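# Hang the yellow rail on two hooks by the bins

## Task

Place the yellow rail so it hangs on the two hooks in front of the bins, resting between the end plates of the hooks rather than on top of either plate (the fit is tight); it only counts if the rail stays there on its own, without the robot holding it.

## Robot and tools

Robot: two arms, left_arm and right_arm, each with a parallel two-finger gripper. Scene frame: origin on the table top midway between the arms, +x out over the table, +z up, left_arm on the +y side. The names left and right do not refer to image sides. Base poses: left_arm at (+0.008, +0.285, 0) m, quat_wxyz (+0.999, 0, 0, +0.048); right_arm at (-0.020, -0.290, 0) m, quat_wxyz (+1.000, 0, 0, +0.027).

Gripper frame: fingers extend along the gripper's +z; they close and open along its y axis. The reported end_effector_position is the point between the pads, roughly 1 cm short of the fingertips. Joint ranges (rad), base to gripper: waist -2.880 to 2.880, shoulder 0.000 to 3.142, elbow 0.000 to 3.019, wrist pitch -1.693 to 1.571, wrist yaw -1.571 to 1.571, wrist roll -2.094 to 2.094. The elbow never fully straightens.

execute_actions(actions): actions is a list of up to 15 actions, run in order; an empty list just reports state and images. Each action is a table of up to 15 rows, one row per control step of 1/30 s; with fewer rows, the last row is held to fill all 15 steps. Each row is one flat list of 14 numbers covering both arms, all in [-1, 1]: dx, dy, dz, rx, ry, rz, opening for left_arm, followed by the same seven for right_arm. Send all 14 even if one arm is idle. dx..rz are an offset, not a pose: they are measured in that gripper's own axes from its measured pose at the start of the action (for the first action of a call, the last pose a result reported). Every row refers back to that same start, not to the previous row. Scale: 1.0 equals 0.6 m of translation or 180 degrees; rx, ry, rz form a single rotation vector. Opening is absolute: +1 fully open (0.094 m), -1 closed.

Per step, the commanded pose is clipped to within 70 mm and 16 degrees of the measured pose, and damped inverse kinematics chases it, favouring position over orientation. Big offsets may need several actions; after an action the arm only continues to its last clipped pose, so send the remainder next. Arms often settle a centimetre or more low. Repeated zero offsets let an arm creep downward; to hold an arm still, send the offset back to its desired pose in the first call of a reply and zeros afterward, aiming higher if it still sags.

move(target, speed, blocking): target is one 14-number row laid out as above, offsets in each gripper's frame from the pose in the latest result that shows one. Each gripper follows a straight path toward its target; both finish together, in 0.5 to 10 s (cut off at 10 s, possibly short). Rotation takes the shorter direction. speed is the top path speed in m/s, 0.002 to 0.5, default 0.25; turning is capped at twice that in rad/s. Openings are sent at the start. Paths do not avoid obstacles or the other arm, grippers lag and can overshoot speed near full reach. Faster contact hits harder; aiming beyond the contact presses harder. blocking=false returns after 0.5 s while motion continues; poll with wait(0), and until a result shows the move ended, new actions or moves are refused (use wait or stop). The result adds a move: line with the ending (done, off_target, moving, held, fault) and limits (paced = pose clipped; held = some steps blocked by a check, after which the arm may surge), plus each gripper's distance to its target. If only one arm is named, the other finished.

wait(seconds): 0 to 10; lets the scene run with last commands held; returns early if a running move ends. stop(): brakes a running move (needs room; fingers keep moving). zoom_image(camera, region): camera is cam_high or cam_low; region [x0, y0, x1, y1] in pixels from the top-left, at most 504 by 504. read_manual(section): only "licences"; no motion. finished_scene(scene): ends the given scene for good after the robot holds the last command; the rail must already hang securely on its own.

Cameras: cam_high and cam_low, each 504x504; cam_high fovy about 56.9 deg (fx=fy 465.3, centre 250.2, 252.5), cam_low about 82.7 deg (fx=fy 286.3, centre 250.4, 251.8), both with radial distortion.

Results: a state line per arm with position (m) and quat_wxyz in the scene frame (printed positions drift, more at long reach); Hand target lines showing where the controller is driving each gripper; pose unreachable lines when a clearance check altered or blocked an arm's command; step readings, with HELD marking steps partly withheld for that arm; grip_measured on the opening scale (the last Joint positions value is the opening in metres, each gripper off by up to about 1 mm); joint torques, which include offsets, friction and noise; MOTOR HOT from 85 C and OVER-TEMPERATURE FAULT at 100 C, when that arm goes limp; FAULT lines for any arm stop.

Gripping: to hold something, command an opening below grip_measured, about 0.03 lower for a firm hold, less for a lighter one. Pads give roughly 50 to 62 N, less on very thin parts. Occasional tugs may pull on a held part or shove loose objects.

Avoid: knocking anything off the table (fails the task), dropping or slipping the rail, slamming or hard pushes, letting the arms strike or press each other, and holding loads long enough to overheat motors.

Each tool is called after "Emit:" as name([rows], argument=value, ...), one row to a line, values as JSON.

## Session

Emit:
execute_actions(actions=[])

Scene clock: 0.00 s.
left_arm: end_effector_position=(+0.6772, +0.2716, +0.3179) grip_measured=+1.000 end_effector_quat_wxyz=(+0.695, -0.174, +0.641, +0.276) | right_arm: end_effector_position=(+0.0548, +0.0173, +0.2693) grip_measured=+1.000 end_effector_quat_wxyz=(-0.023, -0.574, +0.818, -0.007)
Joint positions: left_arm=[-0.309  1.739  1.163  0.756 -0.849  0.248  0.094] | right_arm=[ 1.269  1.193  1.212 -1.634 -0.019  0.098  0.094]
Joint velocities: left_arm=[-0.005 -0.005 -0.007  0.007  0.007  0.007  0.   ] | right_arm=[-0.005 -0.024  0.007 -0.012  0.037 -0.066  0.   ]
Joint torques (N m, as the arm reports them, + toward a larger angle): no reading
Motor temperatures (°C, as the motors report them): left_arm=[20 24 23 20 23 22] | right_arm=[23 22 25 21 21 20]
Hand target (left_arm): +0.680, +0.271, +0.340; +0.708, -0.183, +0.626, +0.269
Hand target (right_arm): +0.056, +0.023, +0.276; -0.016, -0.575, +0.818, -0.001

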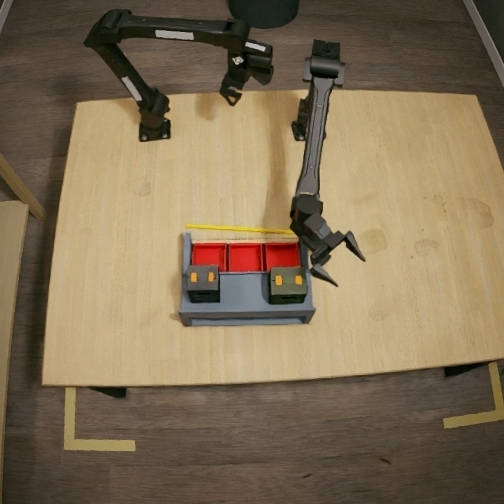

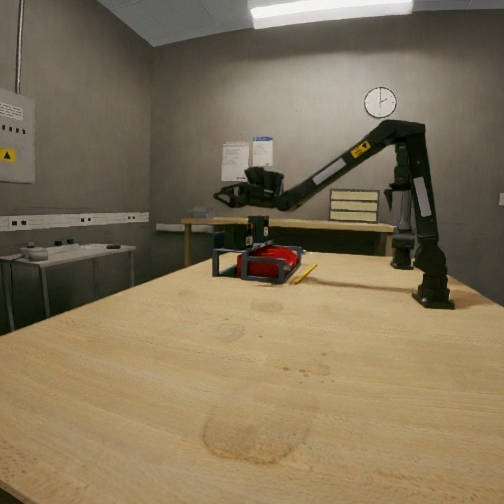

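Emit:
zoom_image(camera="cam_high", region=[170, 200, 330, 330])

Emit:
zoom_image(camera="cam_low", region=[250, 230, 330, 295])

Emit:
zoom_image(camera="cam_high", region=[175, 215, 210, 250])

Region (170, 200, 330, 330) of cam_high's 504x504 image, scaled by 3.150, with more detail than that image has; it fills the top 410 rows of this view, and the rest is white.

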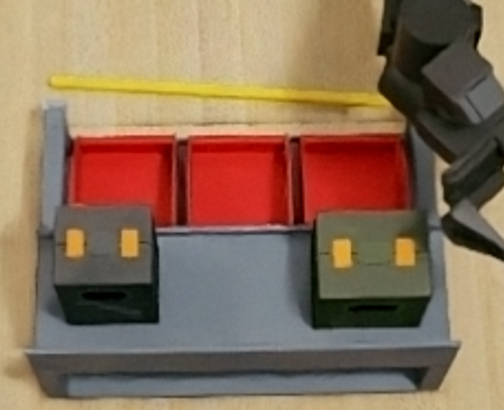

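Region (250, 230, 330, 295) of cam_low's 504x504 image, scaled by 6.300, with more detail than that image has; it fills the top 410 rows of this view, and the rest is white.

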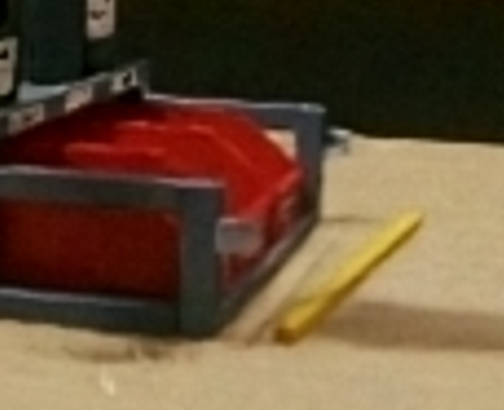

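Region (175, 215, 210, 250) of cam_high's 504x504 image, scaled by 14.400, with more detail than that image has.

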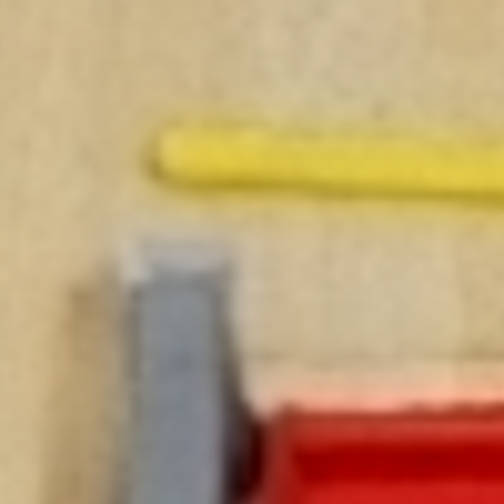

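Emit:
move(target=[0.047,0.5035,0.2245,-0.1571,0.0178,0.0187,1, -0.2422,-0.5807,0.3675,0.0153,-0.0212,-0.0817,0.05], speed=0.25)

Emit:
zoom_image(camera="cam_low", region=[270, 230, 335, 295])

Emit:
zoom_image(camera="cam_high", region=[280, 215, 315, 250])

Emit:
zoom_image(camera="cam_high", region=[175, 190, 315, 260])

Scene clock: 3.60 s.
left_arm: end_effector_position=(+0.5900, +0.5924, +0.3156) grip_measured=+1.000 end_effector_quat_wxyz=(+0.592, -0.325, +0.589, +0.444) | right_arm: end_effector_position=(+0.4051, +0.0175, +0.0341) grip_measured=+0.052 end_effector_quat_wxyz=(+0.000, -0.670, +0.742, +0.006)
Joint positions: left_arm=[ 0.192  1.706  1.13   0.724 -0.855  0.251  0.094] | right_arm=[ 0.569  1.863  1.331 -1.04  -0.012 -0.846  0.049]
Joint velocities: left_arm=[-0.005  0.005  0.002 -0.007  0.007  0.007  0.   ] | right_arm=[-0.005 -0.005  0.002 -0.007 -0.037  0.007  0.   ]
Joint torques (N m, as the arm reports them, + toward a larger angle): left_arm=[ -2.31 -17.15  14.83   1.06   0.2    0.08] | right_arm=[ -3.68 -14.27  12.89   0.25  -0.14  -0.2 ]
Motor temperatures (°C, as the motors report them): left_arm=[20 24 24 20 23 22] | right_arm=[23 22 26 21 21 20]
Hand target (left_arm): +0.602, +0.592, +0.342; +0.607, -0.325, +0.576, +0.442
Hand target (right_arm): +0.423, +0.028, +0.042; +0.018, -0.675, +0.738, +0.005
Off the commanded pose (left_arm): 0.027 m, 2 deg.
Off the commanded pose (right_arm): 0.023 m, 2 deg.
move: off_target (left_arm, right_arm)

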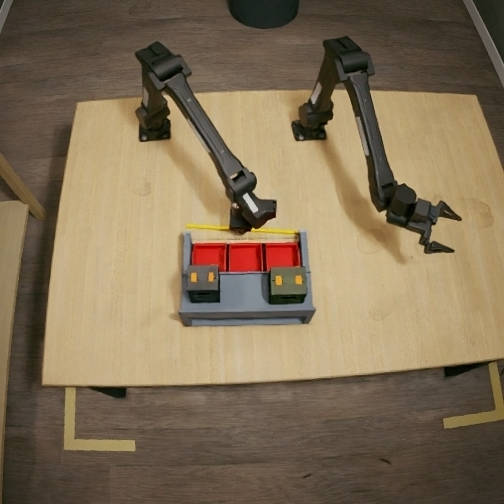

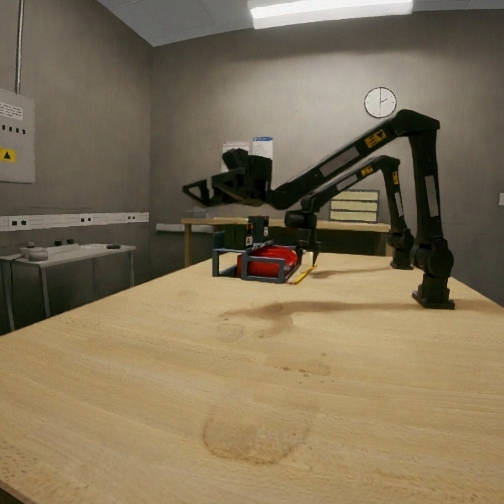

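Region (270, 230, 335, 295) of cam_low's 504x504 image, scaled by 7.754, with more detail than that image has.

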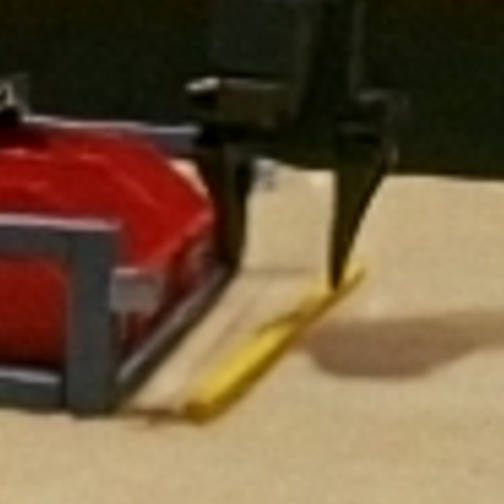

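Region (280, 215, 315, 250) of cam_high's 504x504 image, scaled by 14.400, with more detail than that image has.

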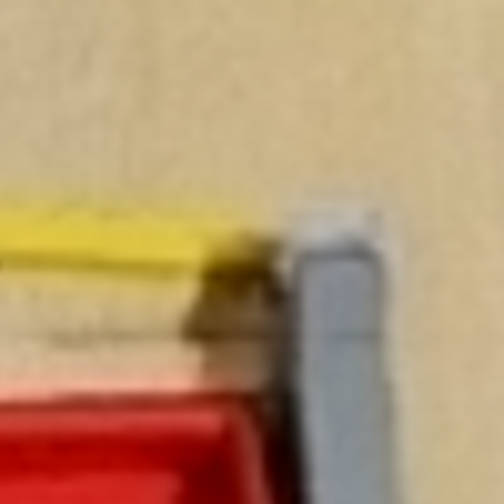

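Region (175, 190, 315, 260) of cam_high's 504x504 image, scaled by 3.600, with more detail than that image has.

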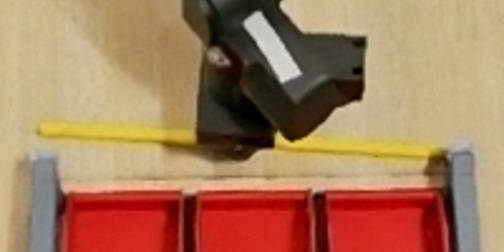

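Emit:
execute_actions(actions=[])

Scene clock: 4.03 s.
left_arm: end_effector_position=(+0.5900, +0.5924, +0.3156) grip_measured=+1.000 end_effector_quat_wxyz=(+0.592, -0.325, +0.589, +0.444) | right_arm: end_effector_position=(+0.4051, +0.0175, +0.0341) grip_measured=+0.052 end_effector_quat_wxyz=(+0.000, -0.671, +0.742, +0.006)
Joint positions: left_arm=[ 0.192  1.706  1.13   0.724 -0.855  0.251  0.094] | right_arm=[ 0.569  1.863  1.331 -1.04  -0.012 -0.848  0.049]
Joint velocities: left_arm=[-0.015 -0.005 -0.007  0.007 -0.022 -0.037  0.   ] | right_arm=[-0.005 -0.005  0.012 -0.002 -0.051 -0.022 -0.001]
Joint torques (N m, as the arm reports them, + toward a larger angle): left_arm=[ -2.5  -16.92  14.85   1.05   0.18   0.1 ] | right_arm=[ -3.3  -14.41  12.96   0.26  -0.16  -0.13]
Motor temperatures (°C, as the motors report them): left_arm=[20 24 24 20 23 22] | right_arm=[23 22 26 21 21 20]
Hand target (left_arm): +0.602, +0.592, +0.342; +0.607, -0.325, +0.576, +0.442
Hand target (right_arm): +0.423, +0.028, +0.042; +0.018, -0.675, +0.738, +0.005
Off the commanded pose (left_arm): 0.027 m, 2 deg.
Off the commanded pose (right_arm): 0.023 m, 2 deg.

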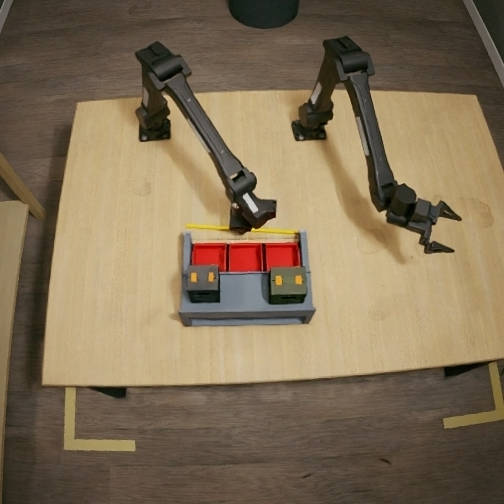

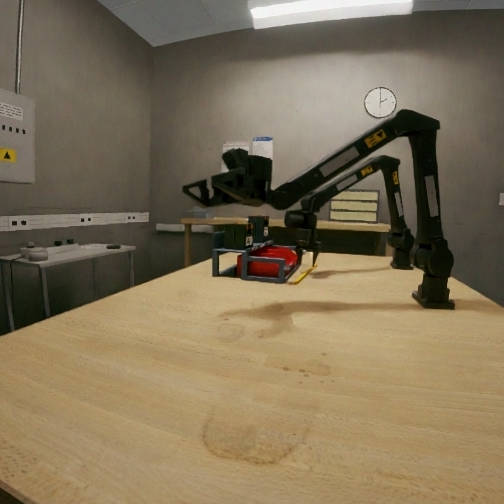

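Emit:
zoom_image(camera="cam_low", region=[265, 220, 335, 290])

Emit:
zoom_image(camera="cam_high", region=[175, 190, 325, 260])

Region (265, 220, 335, 290) of cam_low's 504x504 image, scaled by 7.200, with more detail than that image has.

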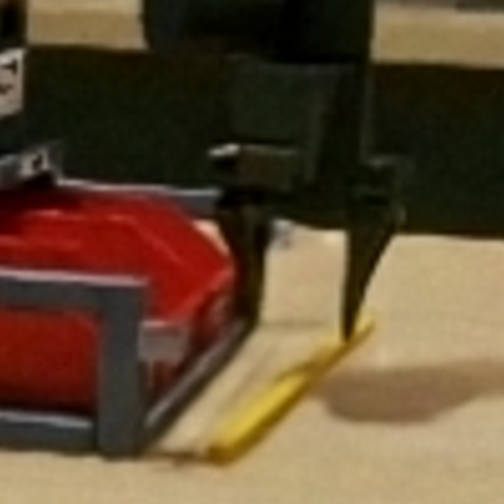

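Region (175, 190, 325, 260) of cam_high's 504x504 image, scaled by 3.360, with more detail than that image has; it fills the top 235 rows of this view, and the rest is white.

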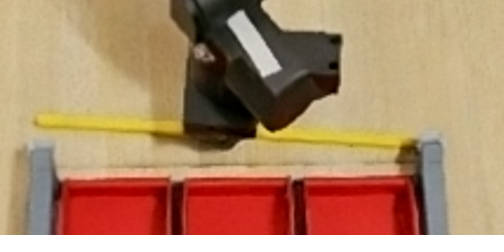

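Emit:
move(target=[-0.043,-0.012,0.011,0,-0.013,0,1, 0.0004,0.0241,0.0773,-0.0079,0.0069,-0.0057,-0.3], speed=0.08)

Scene clock: 5.83 s.
left_arm: end_effector_position=(+0.5902, +0.5923, +0.3156) grip_measured=+1.000 end_effector_quat_wxyz=(+0.585, -0.314, +0.594, +0.454) | right_arm: end_effector_position=(+0.4003, +0.0161, +0.0048) grip_measured=-0.298 end_effector_quat_wxyz=(-0.003, -0.672, +0.741, +0.006)
Joint positions: left_arm=[ 0.192  1.706  1.13   0.724 -0.854  0.285  0.094] | right_arm=[ 0.572  1.897  1.293 -0.974 -0.012 -0.848  0.033]
Joint velocities: left_arm=[ 0.005 -0.015 -0.007 -0.002 -0.037  0.051  0.   ] | right_arm=[-0.015 -0.005  0.007 -0.007  0.022 -0.007 -0.001]
Joint torques (N m, as the arm reports them, + toward a larger angle): left_arm=[ -2.14 -17.03  13.76   2.17   0.23   0.07] | right_arm=[ -1.07 -13.62   7.08   0.5   -0.05   0.  ]
Motor temperatures (°C, as the motors report them): left_arm=[20 24 24 21 23 22] | right_arm=[23 22 27 21 21 20]
Hand target (left_arm): +0.600, +0.591, +0.340; +0.604, -0.316, +0.577, +0.451
Hand target (right_arm): +0.391, +0.019, -0.012; -0.016, -0.677, +0.736, +0.008
Off the commanded pose (left_arm): 0.027 m, 3 deg.
Off the commanded pose (right_arm): 0.020 m, 2 deg.
move: off_target (left_arm, right_arm)

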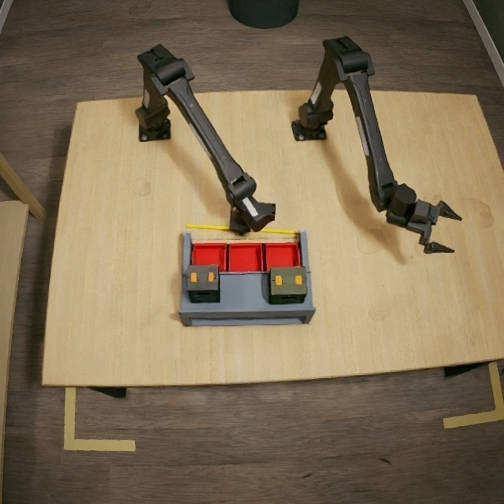

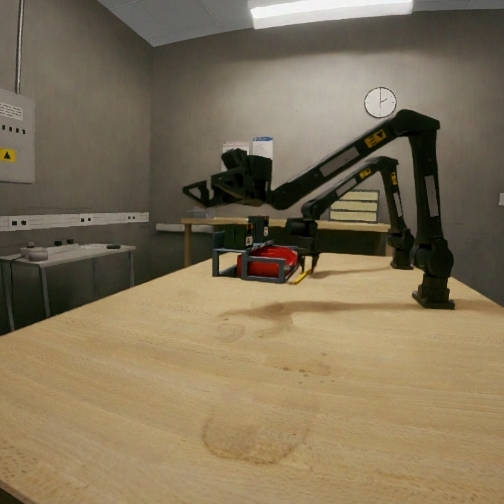

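Emit:
zoom_image(camera="cam_low", region=[275, 235, 335, 295])

Region (275, 235, 335, 295) of cam_low's 504x504 image, scaled by 8.400, with more detail than that image has.

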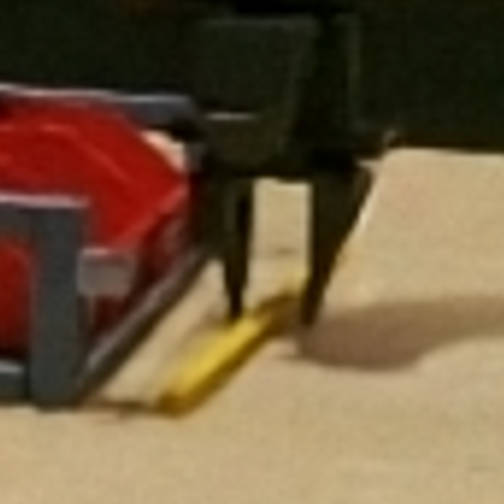

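Emit:
execute_actions([
  [[-0.041,-0.010,0.011,0,-0.013,0,1,-0.002,-0.002,0.01,0,0,0,-0.36],[-0.041,-0.010,0.011,0,-0.013,0,1,-0.004,-0.004,0.005,0.002,-0.002,0,-0.42],[-0.041,-0.010,0.011,0,-0.013,0,1,-0.006,-0.007,0,0.003,-0.003,0,-0.48],[-0.041,-0.010,0.011,0,-0.013,0,1,-0.008,-0.009,-0.005,0.004,-0.004,0,-0.54],[-0.041,-0.010,0.011,0,-0.013,0,1,-0.0102,-0.0115,-0.0103,0.0048,-0.0042,0,-0.59],[-0.041,-0.010,0.011,0,-0.013,0,1,-0.0102,-0.0115,-0.0103,0.0048,-0.0042,0,-0.63],[-0.041,-0.010,0.011,0,-0.013,0,1,-0.0102,-0.0115,-0.0103,0.0048,-0.0042,0,-0.67],[-0.041,-0.010,0.011,0,-0.013,0,1,-0.0102,-0.0115,-0.0103,0.0048,-0.0042,0,-0.70],[-0.041,-0.010,0.011,0,-0.013,0,1,-0.0102,-0.0115,-0.0103,0.0048,-0.0042,0,-0.73],[-0.041,-0.010,0.011,0,-0.013,0,1,-0.0102,-0.0115,-0.0103,0.0048,-0.0042,0,-0.755],[-0.041,-0.010,0.011,0,-0.013,0,1,-0.0102,-0.0115,-0.0103,0.0048,-0.0042,0,-0.775],[-0.041,-0.010,0.011,0,-0.013,0,1,-0.0102,-0.0115,-0.0103,0.0048,-0.0042,0,-0.795],[-0.041,-0.010,0.011,0,-0.013,0,1,-0.0102,-0.0115,-0.0103,0.0048,-0.0042,0,-0.815],[-0.041,-0.010,0.011,0,-0.013,0,1,-0.0102,-0.0115,-0.0103,0.0048,-0.0042,0,-0.835],[-0.041,-0.010,0.011,0,-0.013,0,1,-0.0102,-0.0115,-0.0103,0.0048,-0.0042,0,-0.85]],
])

Scene clock: 6.70 s.
left_arm: end_effector_position=(+0.5908, +0.5920, +0.3157) grip_measured=+1.000 end_effector_quat_wxyz=(+0.579, -0.303, +0.600, +0.462) | right_arm: end_effector_position=(+0.4007, +0.0163, +0.0048) grip_measured=-0.812 end_effector_quat_wxyz=(-0.002, -0.672, +0.741, +0.006)
Joint positions: left_arm=[ 0.192  1.706  1.13   0.724 -0.85   0.317  0.094] | right_arm=[ 0.572  1.897  1.293 -0.972 -0.012 -0.848  0.009]
Joint velocities: left_arm=[ 0.005  0.005 -0.002 -0.007 -0.007 -0.007  0.   ] | right_arm=[-0.005 -0.015 -0.002 -0.002 -0.022 -0.066 -0.   ]
Joint torques (N m, as the arm reports them, + toward a larger angle): left_arm=[ -2.33 -16.64  13.54   2.28   0.24   0.14] | right_arm=[ -2.14 -15.76   9.97  -0.08  -0.09  -0.04]
Motor temperatures (°C, as the motors report them): left_arm=[20 24 24 21 23 22] | right_arm=[23 22 27 21 21 20]
Hand target (left_arm): +0.600, +0.591, +0.339; +0.597, -0.305, +0.582, +0.460
Hand target (right_arm): +0.408, +0.021, +0.011; +0.007, -0.672, +0.741, +0.005
Off the commanded pose (left_arm): 0.026 m, 3 deg.
Off the commanded pose (right_arm): 0.011 m, 1 deg.
Step readings (end_effector_position):
0: left_arm (+0.5902, +0.5923, +0.3156) | right_arm (+0.4003, +0.0161, +0.0048)
1: left_arm (+0.5904, +0.5922, +0.3157) | right_arm (+0.4004, +0.0161, +0.0048)
2: left_arm (+0.5906, +0.5921, +0.3157) | right_arm (+0.4006, +0.0162, +0.0048)
4: left_arm (+0.5907, +0.5920, +0.3157) | right_arm (+0.4007, +0.0163, +0.0048)
8: left_arm (+0.5907, +0.5920, +0.3157) | right_arm (+0.4007, +0.0163, +0.0048)
15: end_effector_position above

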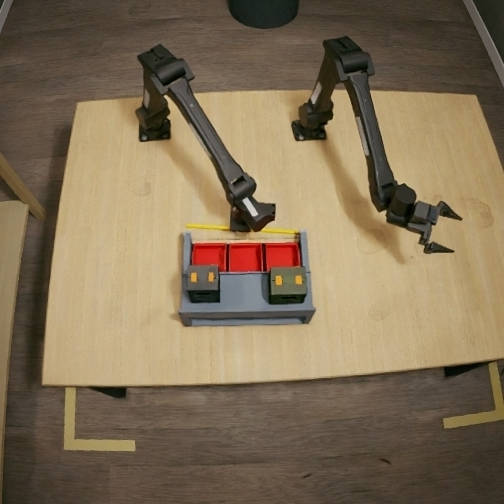

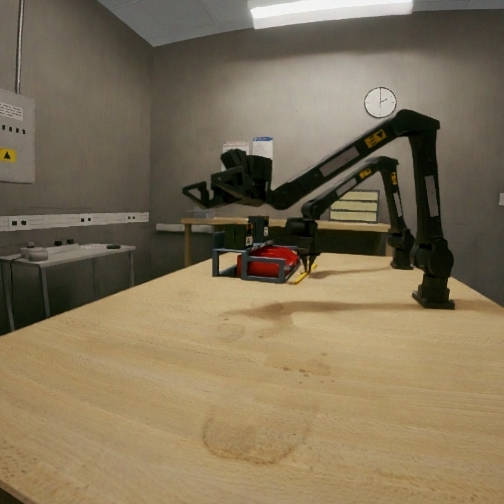

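Emit:
zoom_image(camera="cam_high", region=[285, 220, 315, 250])

Emit:
zoom_image(camera="cam_high", region=[175, 220, 205, 250])

Region (285, 220, 315, 250) of cam_high's 504x504 image, scaled by 16.800, with more detail than that image has.

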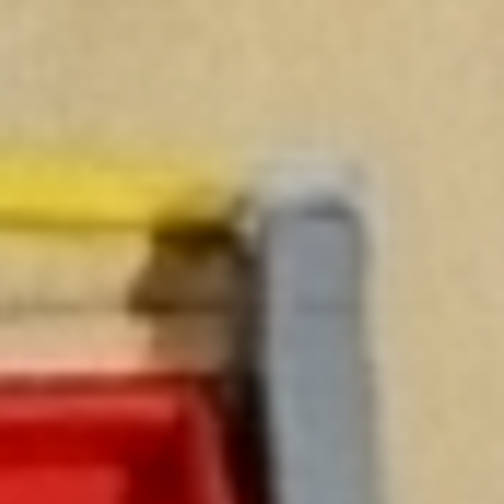

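Region (175, 220, 205, 250) of cam_high's 504x504 image, scaled by 16.800, with more detail than that image has.

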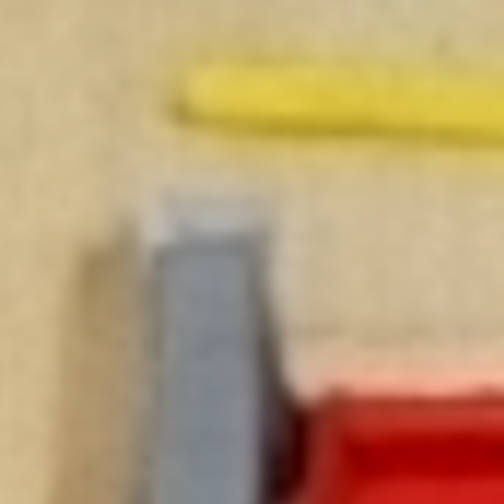

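Emit:
move(target=[-0.0255,-0.0017,0.0083,-0.002,-0.006,-0.0072,1, -0.0202,-0.0667,-0.2195,0.0245,-0.0116,-0.0255,-0.85], speed=0.14)

Scene clock: 9.43 s.
left_arm: end_effector_position=(+0.5908, +0.5920, +0.3157) grip_measured=+1.000 end_effector_quat_wxyz=(+0.578, -0.303, +0.600, +0.463) | right_arm: end_effector_position=(+0.4177, +0.0166, +0.0983) grip_measured=-0.812 end_effector_quat_wxyz=(+0.002, +0.700, -0.714, +0.002)
Joint positions: left_arm=[ 0.192  1.706  1.13   0.724 -0.85   0.318  0.094] | right_arm=[ 0.559  1.815  1.447 -1.207  0.005 -0.938  0.009]
Joint velocities: left_arm=[-0.005  0.005 -0.002 -0.017 -0.022  0.037  0.   ] | right_arm=[-0.005 -0.005 -0.012 -0.022  0.051 -0.007 -0.001]
Joint torques (N m, as the arm reports them, + toward a larger angle): left_arm=[ -1.91 -17.1   12.17   1.58   0.03  -0.03] | right_arm=[ -3.6  -17.05  14.58  -0.56   0.02  -0.14]
Motor temperatures (°C, as the motors report them): left_arm=[20 24 25 21 23 22] | right_arm=[23 23 27 21 21 20]
Hand target (left_arm): +0.596, +0.593, +0.331; +0.588, -0.308, +0.589, +0.460
Hand target (right_arm): +0.439, +0.022, +0.136; -0.038, +0.701, -0.712, +0.011
Off the commanded pose (left_arm): 0.016 m, 2 deg.
Off the commanded pose (right_arm): 0.046 m, 5 deg.
move: off_target (left_arm, right_arm)

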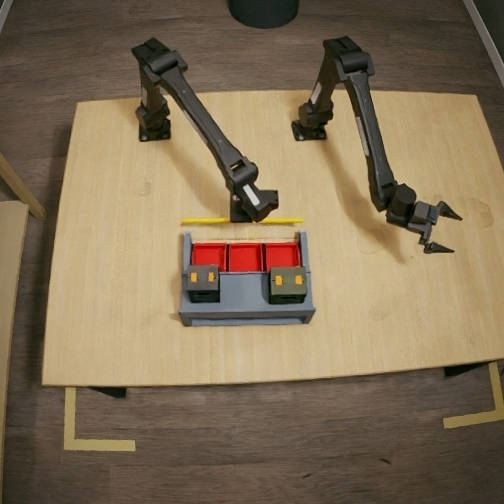

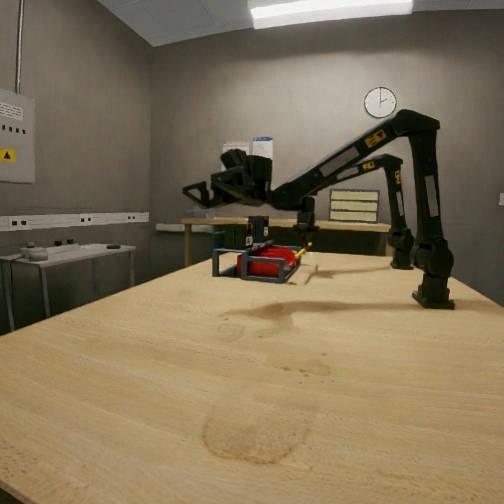

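Emit:
zoom_image(camera="cam_low", region=[265, 225, 325, 285])

Emit:
zoom_image(camera="cam_high", region=[285, 210, 315, 240])

Emit:
zoom_image(camera="cam_high", region=[175, 210, 205, 240])

Region (265, 225, 325, 285) of cam_low's 504x504 image, scaled by 8.400, with more detail than that image has.

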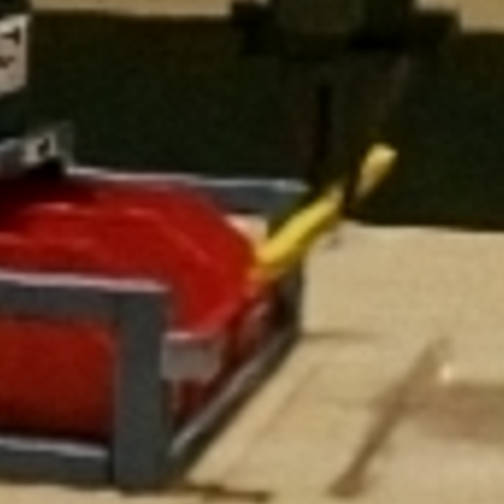

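Region (285, 210, 315, 240) of cam_high's 504x504 image, scaled by 16.800, with more detail than that image has.

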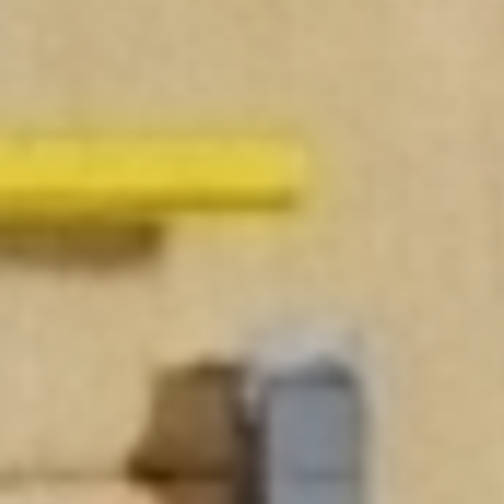

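Region (175, 210, 205, 240) of cam_high's 504x504 image, scaled by 16.800, with more detail than that image has.

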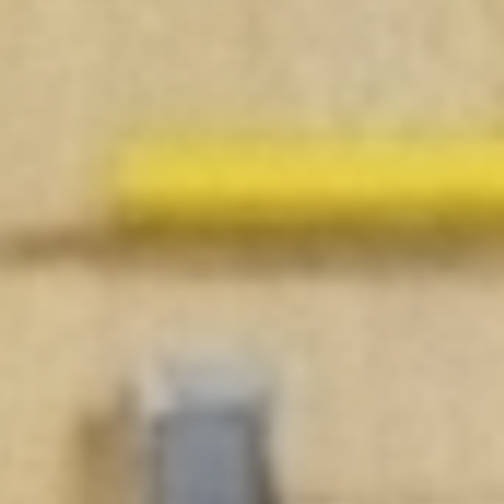

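Emit:
move(target=[-0.0255,-0.0017,0.0083,-0.002,-0.006,-0.0072,1, -0.0131,-0.0895,0.0008,0.0068,-0.0046,-0.0032,-0.85], speed=0.07)

Emit:
zoom_image(camera="cam_low", region=[270, 235, 315, 280])

Emit:
zoom_image(camera="cam_high", region=[285, 215, 315, 245])

Emit:
zoom_image(camera="cam_high", region=[175, 215, 205, 245])

Scene clock: 11.33 s.
left_arm: end_effector_position=(+0.5908, +0.5920, +0.3157) grip_measured=+1.000 end_effector_quat_wxyz=(+0.578, -0.303, +0.600, +0.463) | right_arm: end_effector_position=(+0.4410, +0.0157, +0.0804) grip_measured=-0.812 end_effector_quat_wxyz=(+0.018, +0.713, -0.701, -0.001)
Joint positions: left_arm=[ 0.192  1.706  1.13   0.724 -0.85   0.318  0.094] | right_arm=[ 0.534  1.896  1.517 -1.227  0.005 -0.999  0.009]
Joint velocities: left_arm=[-0.015 -0.005 -0.007  0.012 -0.022  0.051  0.   ] | right_arm=[-0.005 -0.015 -0.012  0.007  0.037 -0.007  0.   ]
Joint torques (N m, as the arm reports them, + toward a larger angle): left_arm=[ -1.8  -17.34  12.2    1.55   0.02  -0.03] | right_arm=[ -4.51 -15.13  16.07  -0.08  -0.11   0.  ]
Motor temperatures (°C, as the motors report them): left_arm=[20 24 25 21 23 22] | right_arm=[23 23 28 21 21 20]
Hand target (left_arm): +0.596, +0.593, +0.331; +0.588, -0.307, +0.589, +0.461
Hand target (right_arm): +0.470, +0.022, +0.100; -0.011, +0.704, -0.710, +0.005
Off the commanded pose (left_arm): 0.016 m, 2 deg.
Off the commanded pose (right_arm): 0.036 m, 4 deg.
move: off_target (left_arm, right_arm)

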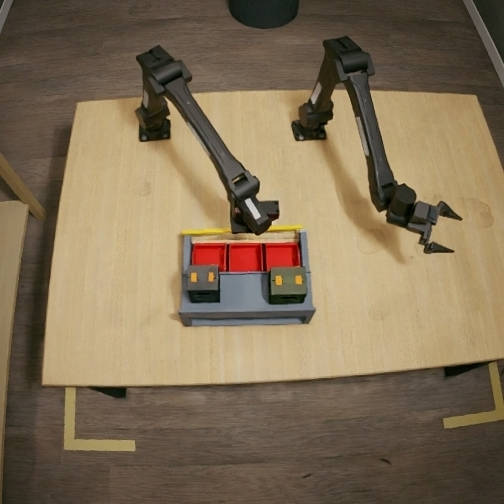

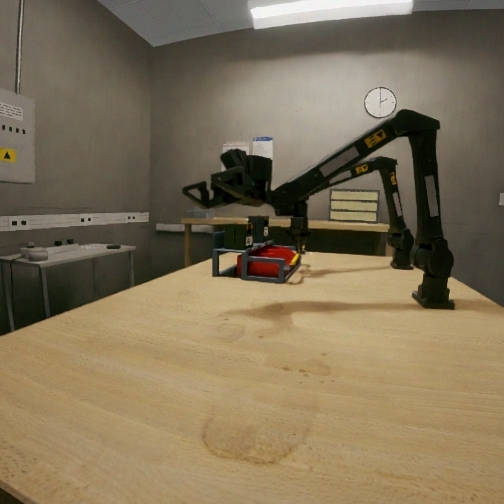

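Region (270, 235, 315, 280) of cam_low's 504x504 image, scaled by 11.200, with more detail than that image has.

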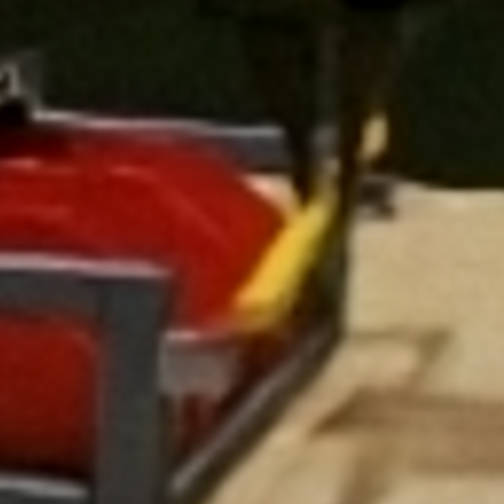

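Region (285, 215, 315, 245) of cam_high's 504x504 image, scaled by 16.800, with more detail than that image has.

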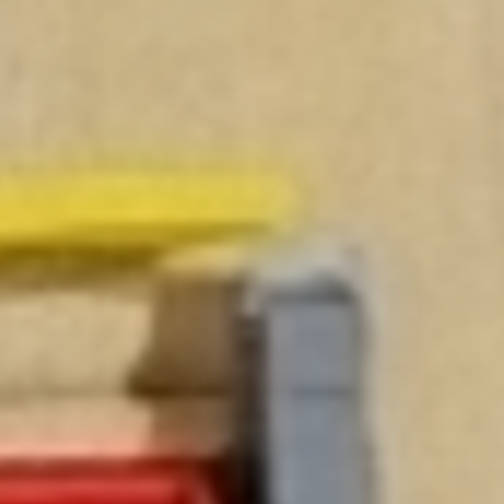

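Region (175, 215, 205, 245) of cam_high's 504x504 image, scaled by 16.800, with more detail than that image has.

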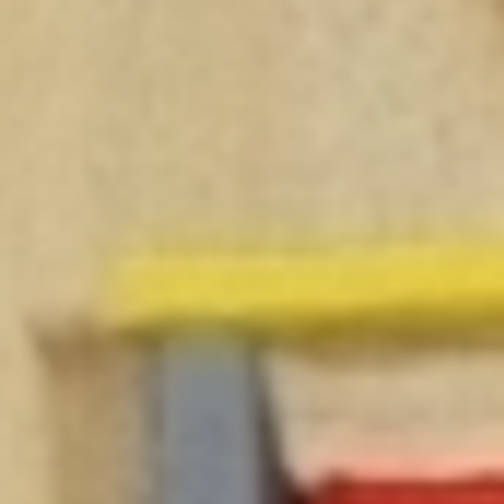

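Emit:
execute_actions([
  [[-0.0255,-0.0017,0.0083,-0.002,-0.006,-0.0072,1,-0.0103,-0.016,-0.024,0.0099,-0.0064,0,-0.85],[-0.0255,-0.0017,0.0083,-0.002,-0.006,-0.0072,1,-0.0105,-0.0163,-0.0308,0.0119,-0.0077,0,-0.85],[-0.0255,-0.0017,0.0083,-0.002,-0.006,-0.0072,1,-0.0107,-0.0165,-0.0351,0.0132,-0.0085,0,-0.85],[-0.0255,-0.0017,0.0083,-0.002,-0.006,-0.0072,1,-0.0108,-0.0168,-0.0394,0.0145,-0.0093,0,-0.85],[-0.0255,-0.0017,0.0083,-0.002,-0.006,-0.0072,1,-0.0109,-0.017,-0.0436,0.0157,-0.0101,0,-0.85],[-0.0255,-0.0017,0.0083,-0.002,-0.006,-0.0072,1,-0.0111,-0.0172,-0.0479,0.017,-0.0109,0,-0.85],[-0.0255,-0.0017,0.0083,-0.002,-0.006,-0.0072,1,-0.0112,-0.0174,-0.0522,0.0183,-0.0118,0,-0.85],[-0.0255,-0.0017,0.0083,-0.002,-0.006,-0.0072,1,-0.0114,-0.0176,-0.0564,0.0196,-0.0126,0,-0.85],[-0.0255,-0.0017,0.0083,-0.002,-0.006,-0.0072,1,-0.0115,-0.0178,-0.0607,0.0209,-0.0134,0,-0.85],[-0.0255,-0.0017,0.0083,-0.002,-0.006,-0.0072,1,-0.0115,-0.0178,-0.0607,0.0209,-0.0134,0.002,-0.85],[-0.0255,-0.0017,0.0083,-0.002,-0.006,-0.0072,1,-0.0115,-0.0178,-0.0607,0.0209,-0.0134,0.004,-0.85]],
])

Emit:
zoom_image(camera="cam_low", region=[270, 235, 315, 280])

Emit:
zoom_image(camera="cam_high", region=[285, 215, 315, 245])

Emit:
zoom_image(camera="cam_high", region=[175, 215, 205, 245])

Scene clock: 12.40 s.
left_arm: end_effector_position=(+0.5908, +0.5920, +0.3157) grip_measured=+1.000 end_effector_quat_wxyz=(+0.578, -0.303, +0.600, +0.463) | right_arm: end_effector_position=(+0.4412, +0.0158, +0.0822) grip_measured=-0.812 end_effector_quat_wxyz=(+0.016, +0.714, -0.700, -0.001)
Joint positions: left_arm=[ 0.192  1.706  1.13   0.724 -0.85   0.318  0.094] | right_arm=[ 0.534  1.893  1.517 -1.227  0.005 -1.002  0.009]
Joint velocities: left_arm=[-0.005 -0.005 -0.007 -0.002 -0.007 -0.037  0.   ] | right_arm=[-0.015 -0.015 -0.007  0.012 -0.051 -0.037  0.   ]
Joint torques (N m, as the arm reports them, + toward a larger angle): left_arm=[ -2.2  -17.33  12.18   1.56   0.01   0.  ] | right_arm=[ -2.07 -19.3   11.49   0.17  -0.04   0.1 ]
Motor temperatures (°C, as the motors report them): left_arm=[20 24 25 21 23 22] | right_arm=[23 23 29 21 21 20]
Hand target (left_arm): +0.596, +0.593, +0.331; +0.588, -0.307, +0.589, +0.461
Hand target (right_arm): +0.451, +0.023, +0.116; -0.020, +0.708, -0.705, +0.007
Off the commanded pose (left_arm): 0.016 m, 2 deg.
Off the commanded pose (right_arm): 0.037 m, 4 deg.
Step readings (end_effector_position):
0: left_arm (+0.5908, +0.5920, +0.3157) | right_arm (+0.4410, +0.0157, +0.0804)
1: left_arm (+0.5908, +0.5920, +0.3157) | right_arm (+0.4410, +0.0157, +0.0804)
2: left_arm (+0.5908, +0.5920, +0.3157) | right_arm (+0.4410, +0.0157, +0.0804)
4: left_arm (+0.5908, +0.5920, +0.3157) | right_arm (+0.4410, +0.0157, +0.0804)
8: left_arm (+0.5908, +0.5920, +0.3157) | right_arm (+0.4410, +0.0157, +0.0804)
15: end_effector_position above

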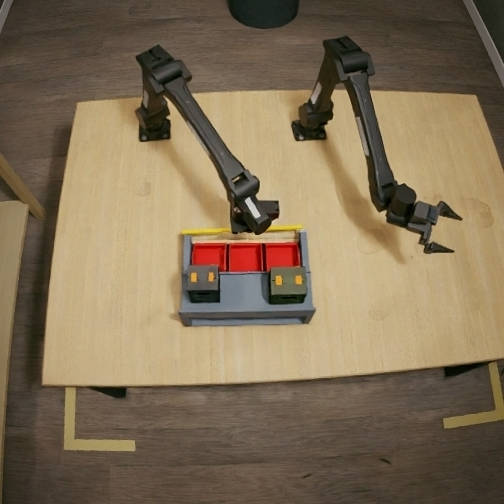

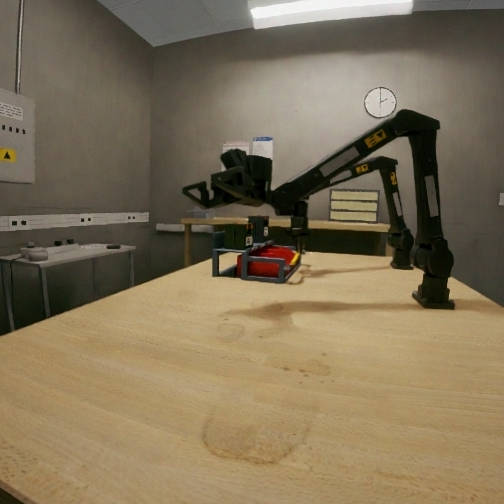

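Region (270, 235, 315, 280) of cam_low's 504x504 image, scaled by 11.200, with more detail than that image has.

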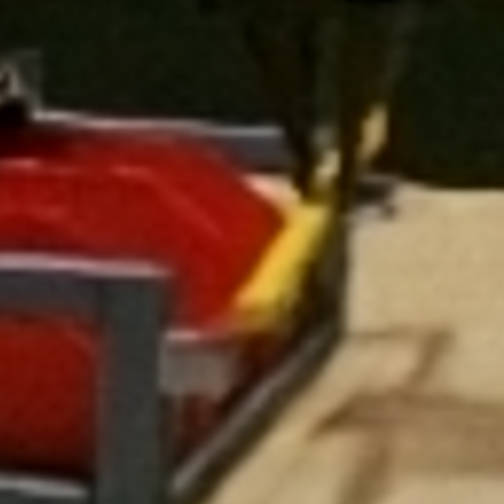

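Region (285, 215, 315, 245) of cam_high's 504x504 image, scaled by 16.800, with more detail than that image has.

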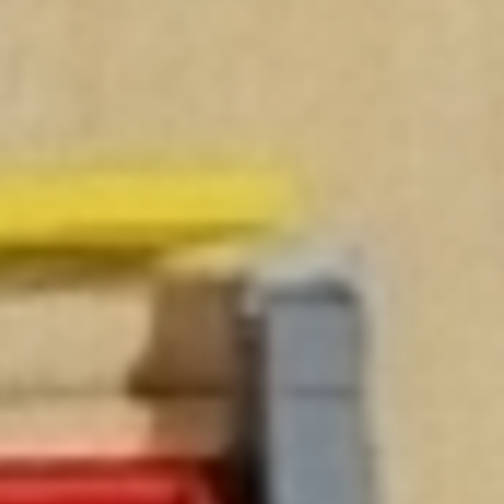

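Region (175, 215, 205, 245) of cam_high's 504x504 image, scaled by 16.800, with more detail than that image has.

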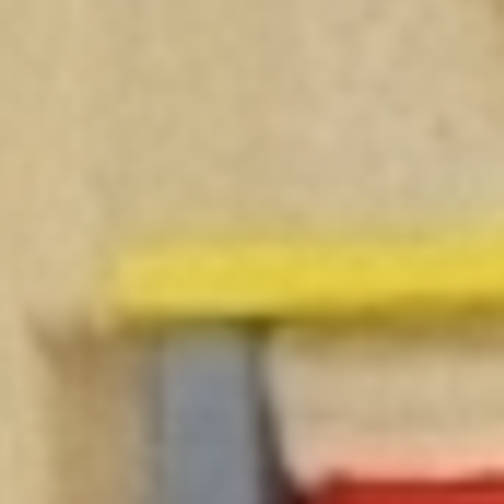

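Emit:
execute_actions(actions=[])

Emit:
zoom_image(camera="cam_low", region=[270, 235, 315, 280])

Scene clock: 12.43 s.
left_arm: end_effector_position=(+0.5908, +0.5920, +0.3157) grip_measured=+1.000 end_effector_quat_wxyz=(+0.578, -0.303, +0.600, +0.463) | right_arm: end_effector_position=(+0.4412, +0.0158, +0.0822) grip_measured=-0.812 end_effector_quat_wxyz=(+0.016, +0.714, -0.700, -0.001)
Joint positions: left_arm=[ 0.192  1.706  1.13   0.724 -0.85   0.318  0.094] | right_arm=[ 0.534  1.893  1.517 -1.227  0.005 -1.002  0.009]
Joint velocities: left_arm=[ 0.005  0.005 -0.012 -0.012 -0.095 -0.022  0.   ] | right_arm=[ 0.005 -0.005  0.007  0.002 -0.051 -0.022 -0.   ]
Joint torques (N m, as the arm reports them, + toward a larger angle): left_arm=[ -2.14 -17.15  12.24   1.55   0.03  -0.01] | right_arm=[ -2.58 -19.06  11.43  -0.05  -0.04   0.12]
Motor temperatures (°C, as the motors report them): left_arm=[20 24 25 21 23 22] | right_arm=[23 23 29 21 21 20]
Hand target (left_arm): +0.596, +0.593, +0.331; +0.588, -0.307, +0.589, +0.461
Hand target (right_arm): +0.451, +0.023, +0.116; -0.020, +0.708, -0.705, +0.007
Off the commanded pose (left_arm): 0.016 m, 2 deg.
Off the commanded pose (right_arm): 0.037 m, 4 deg.

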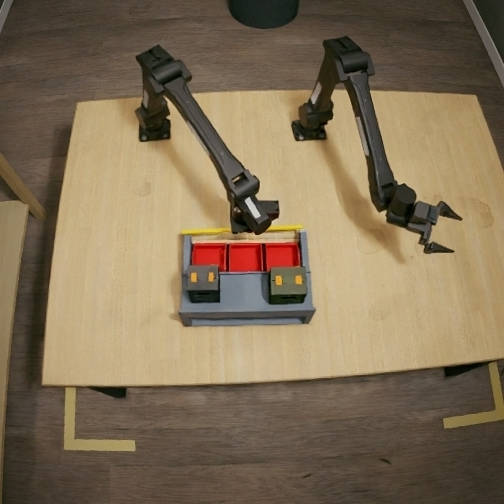

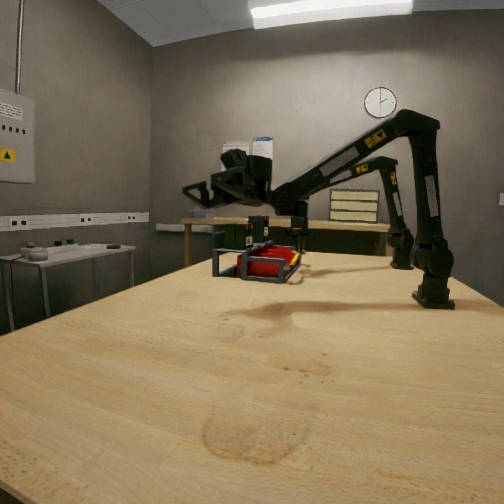

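Region (270, 235, 315, 280) of cam_low's 504x504 image, scaled by 11.200, with more detail than that image has.

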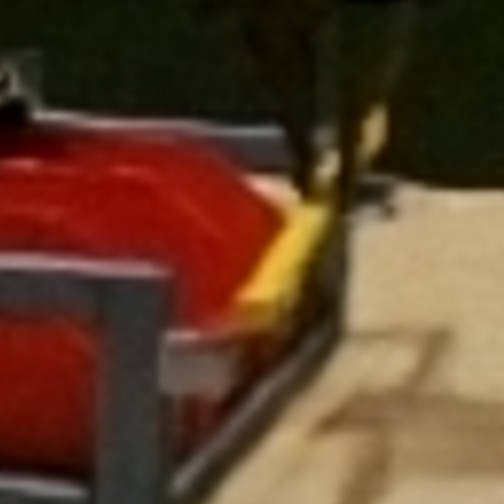

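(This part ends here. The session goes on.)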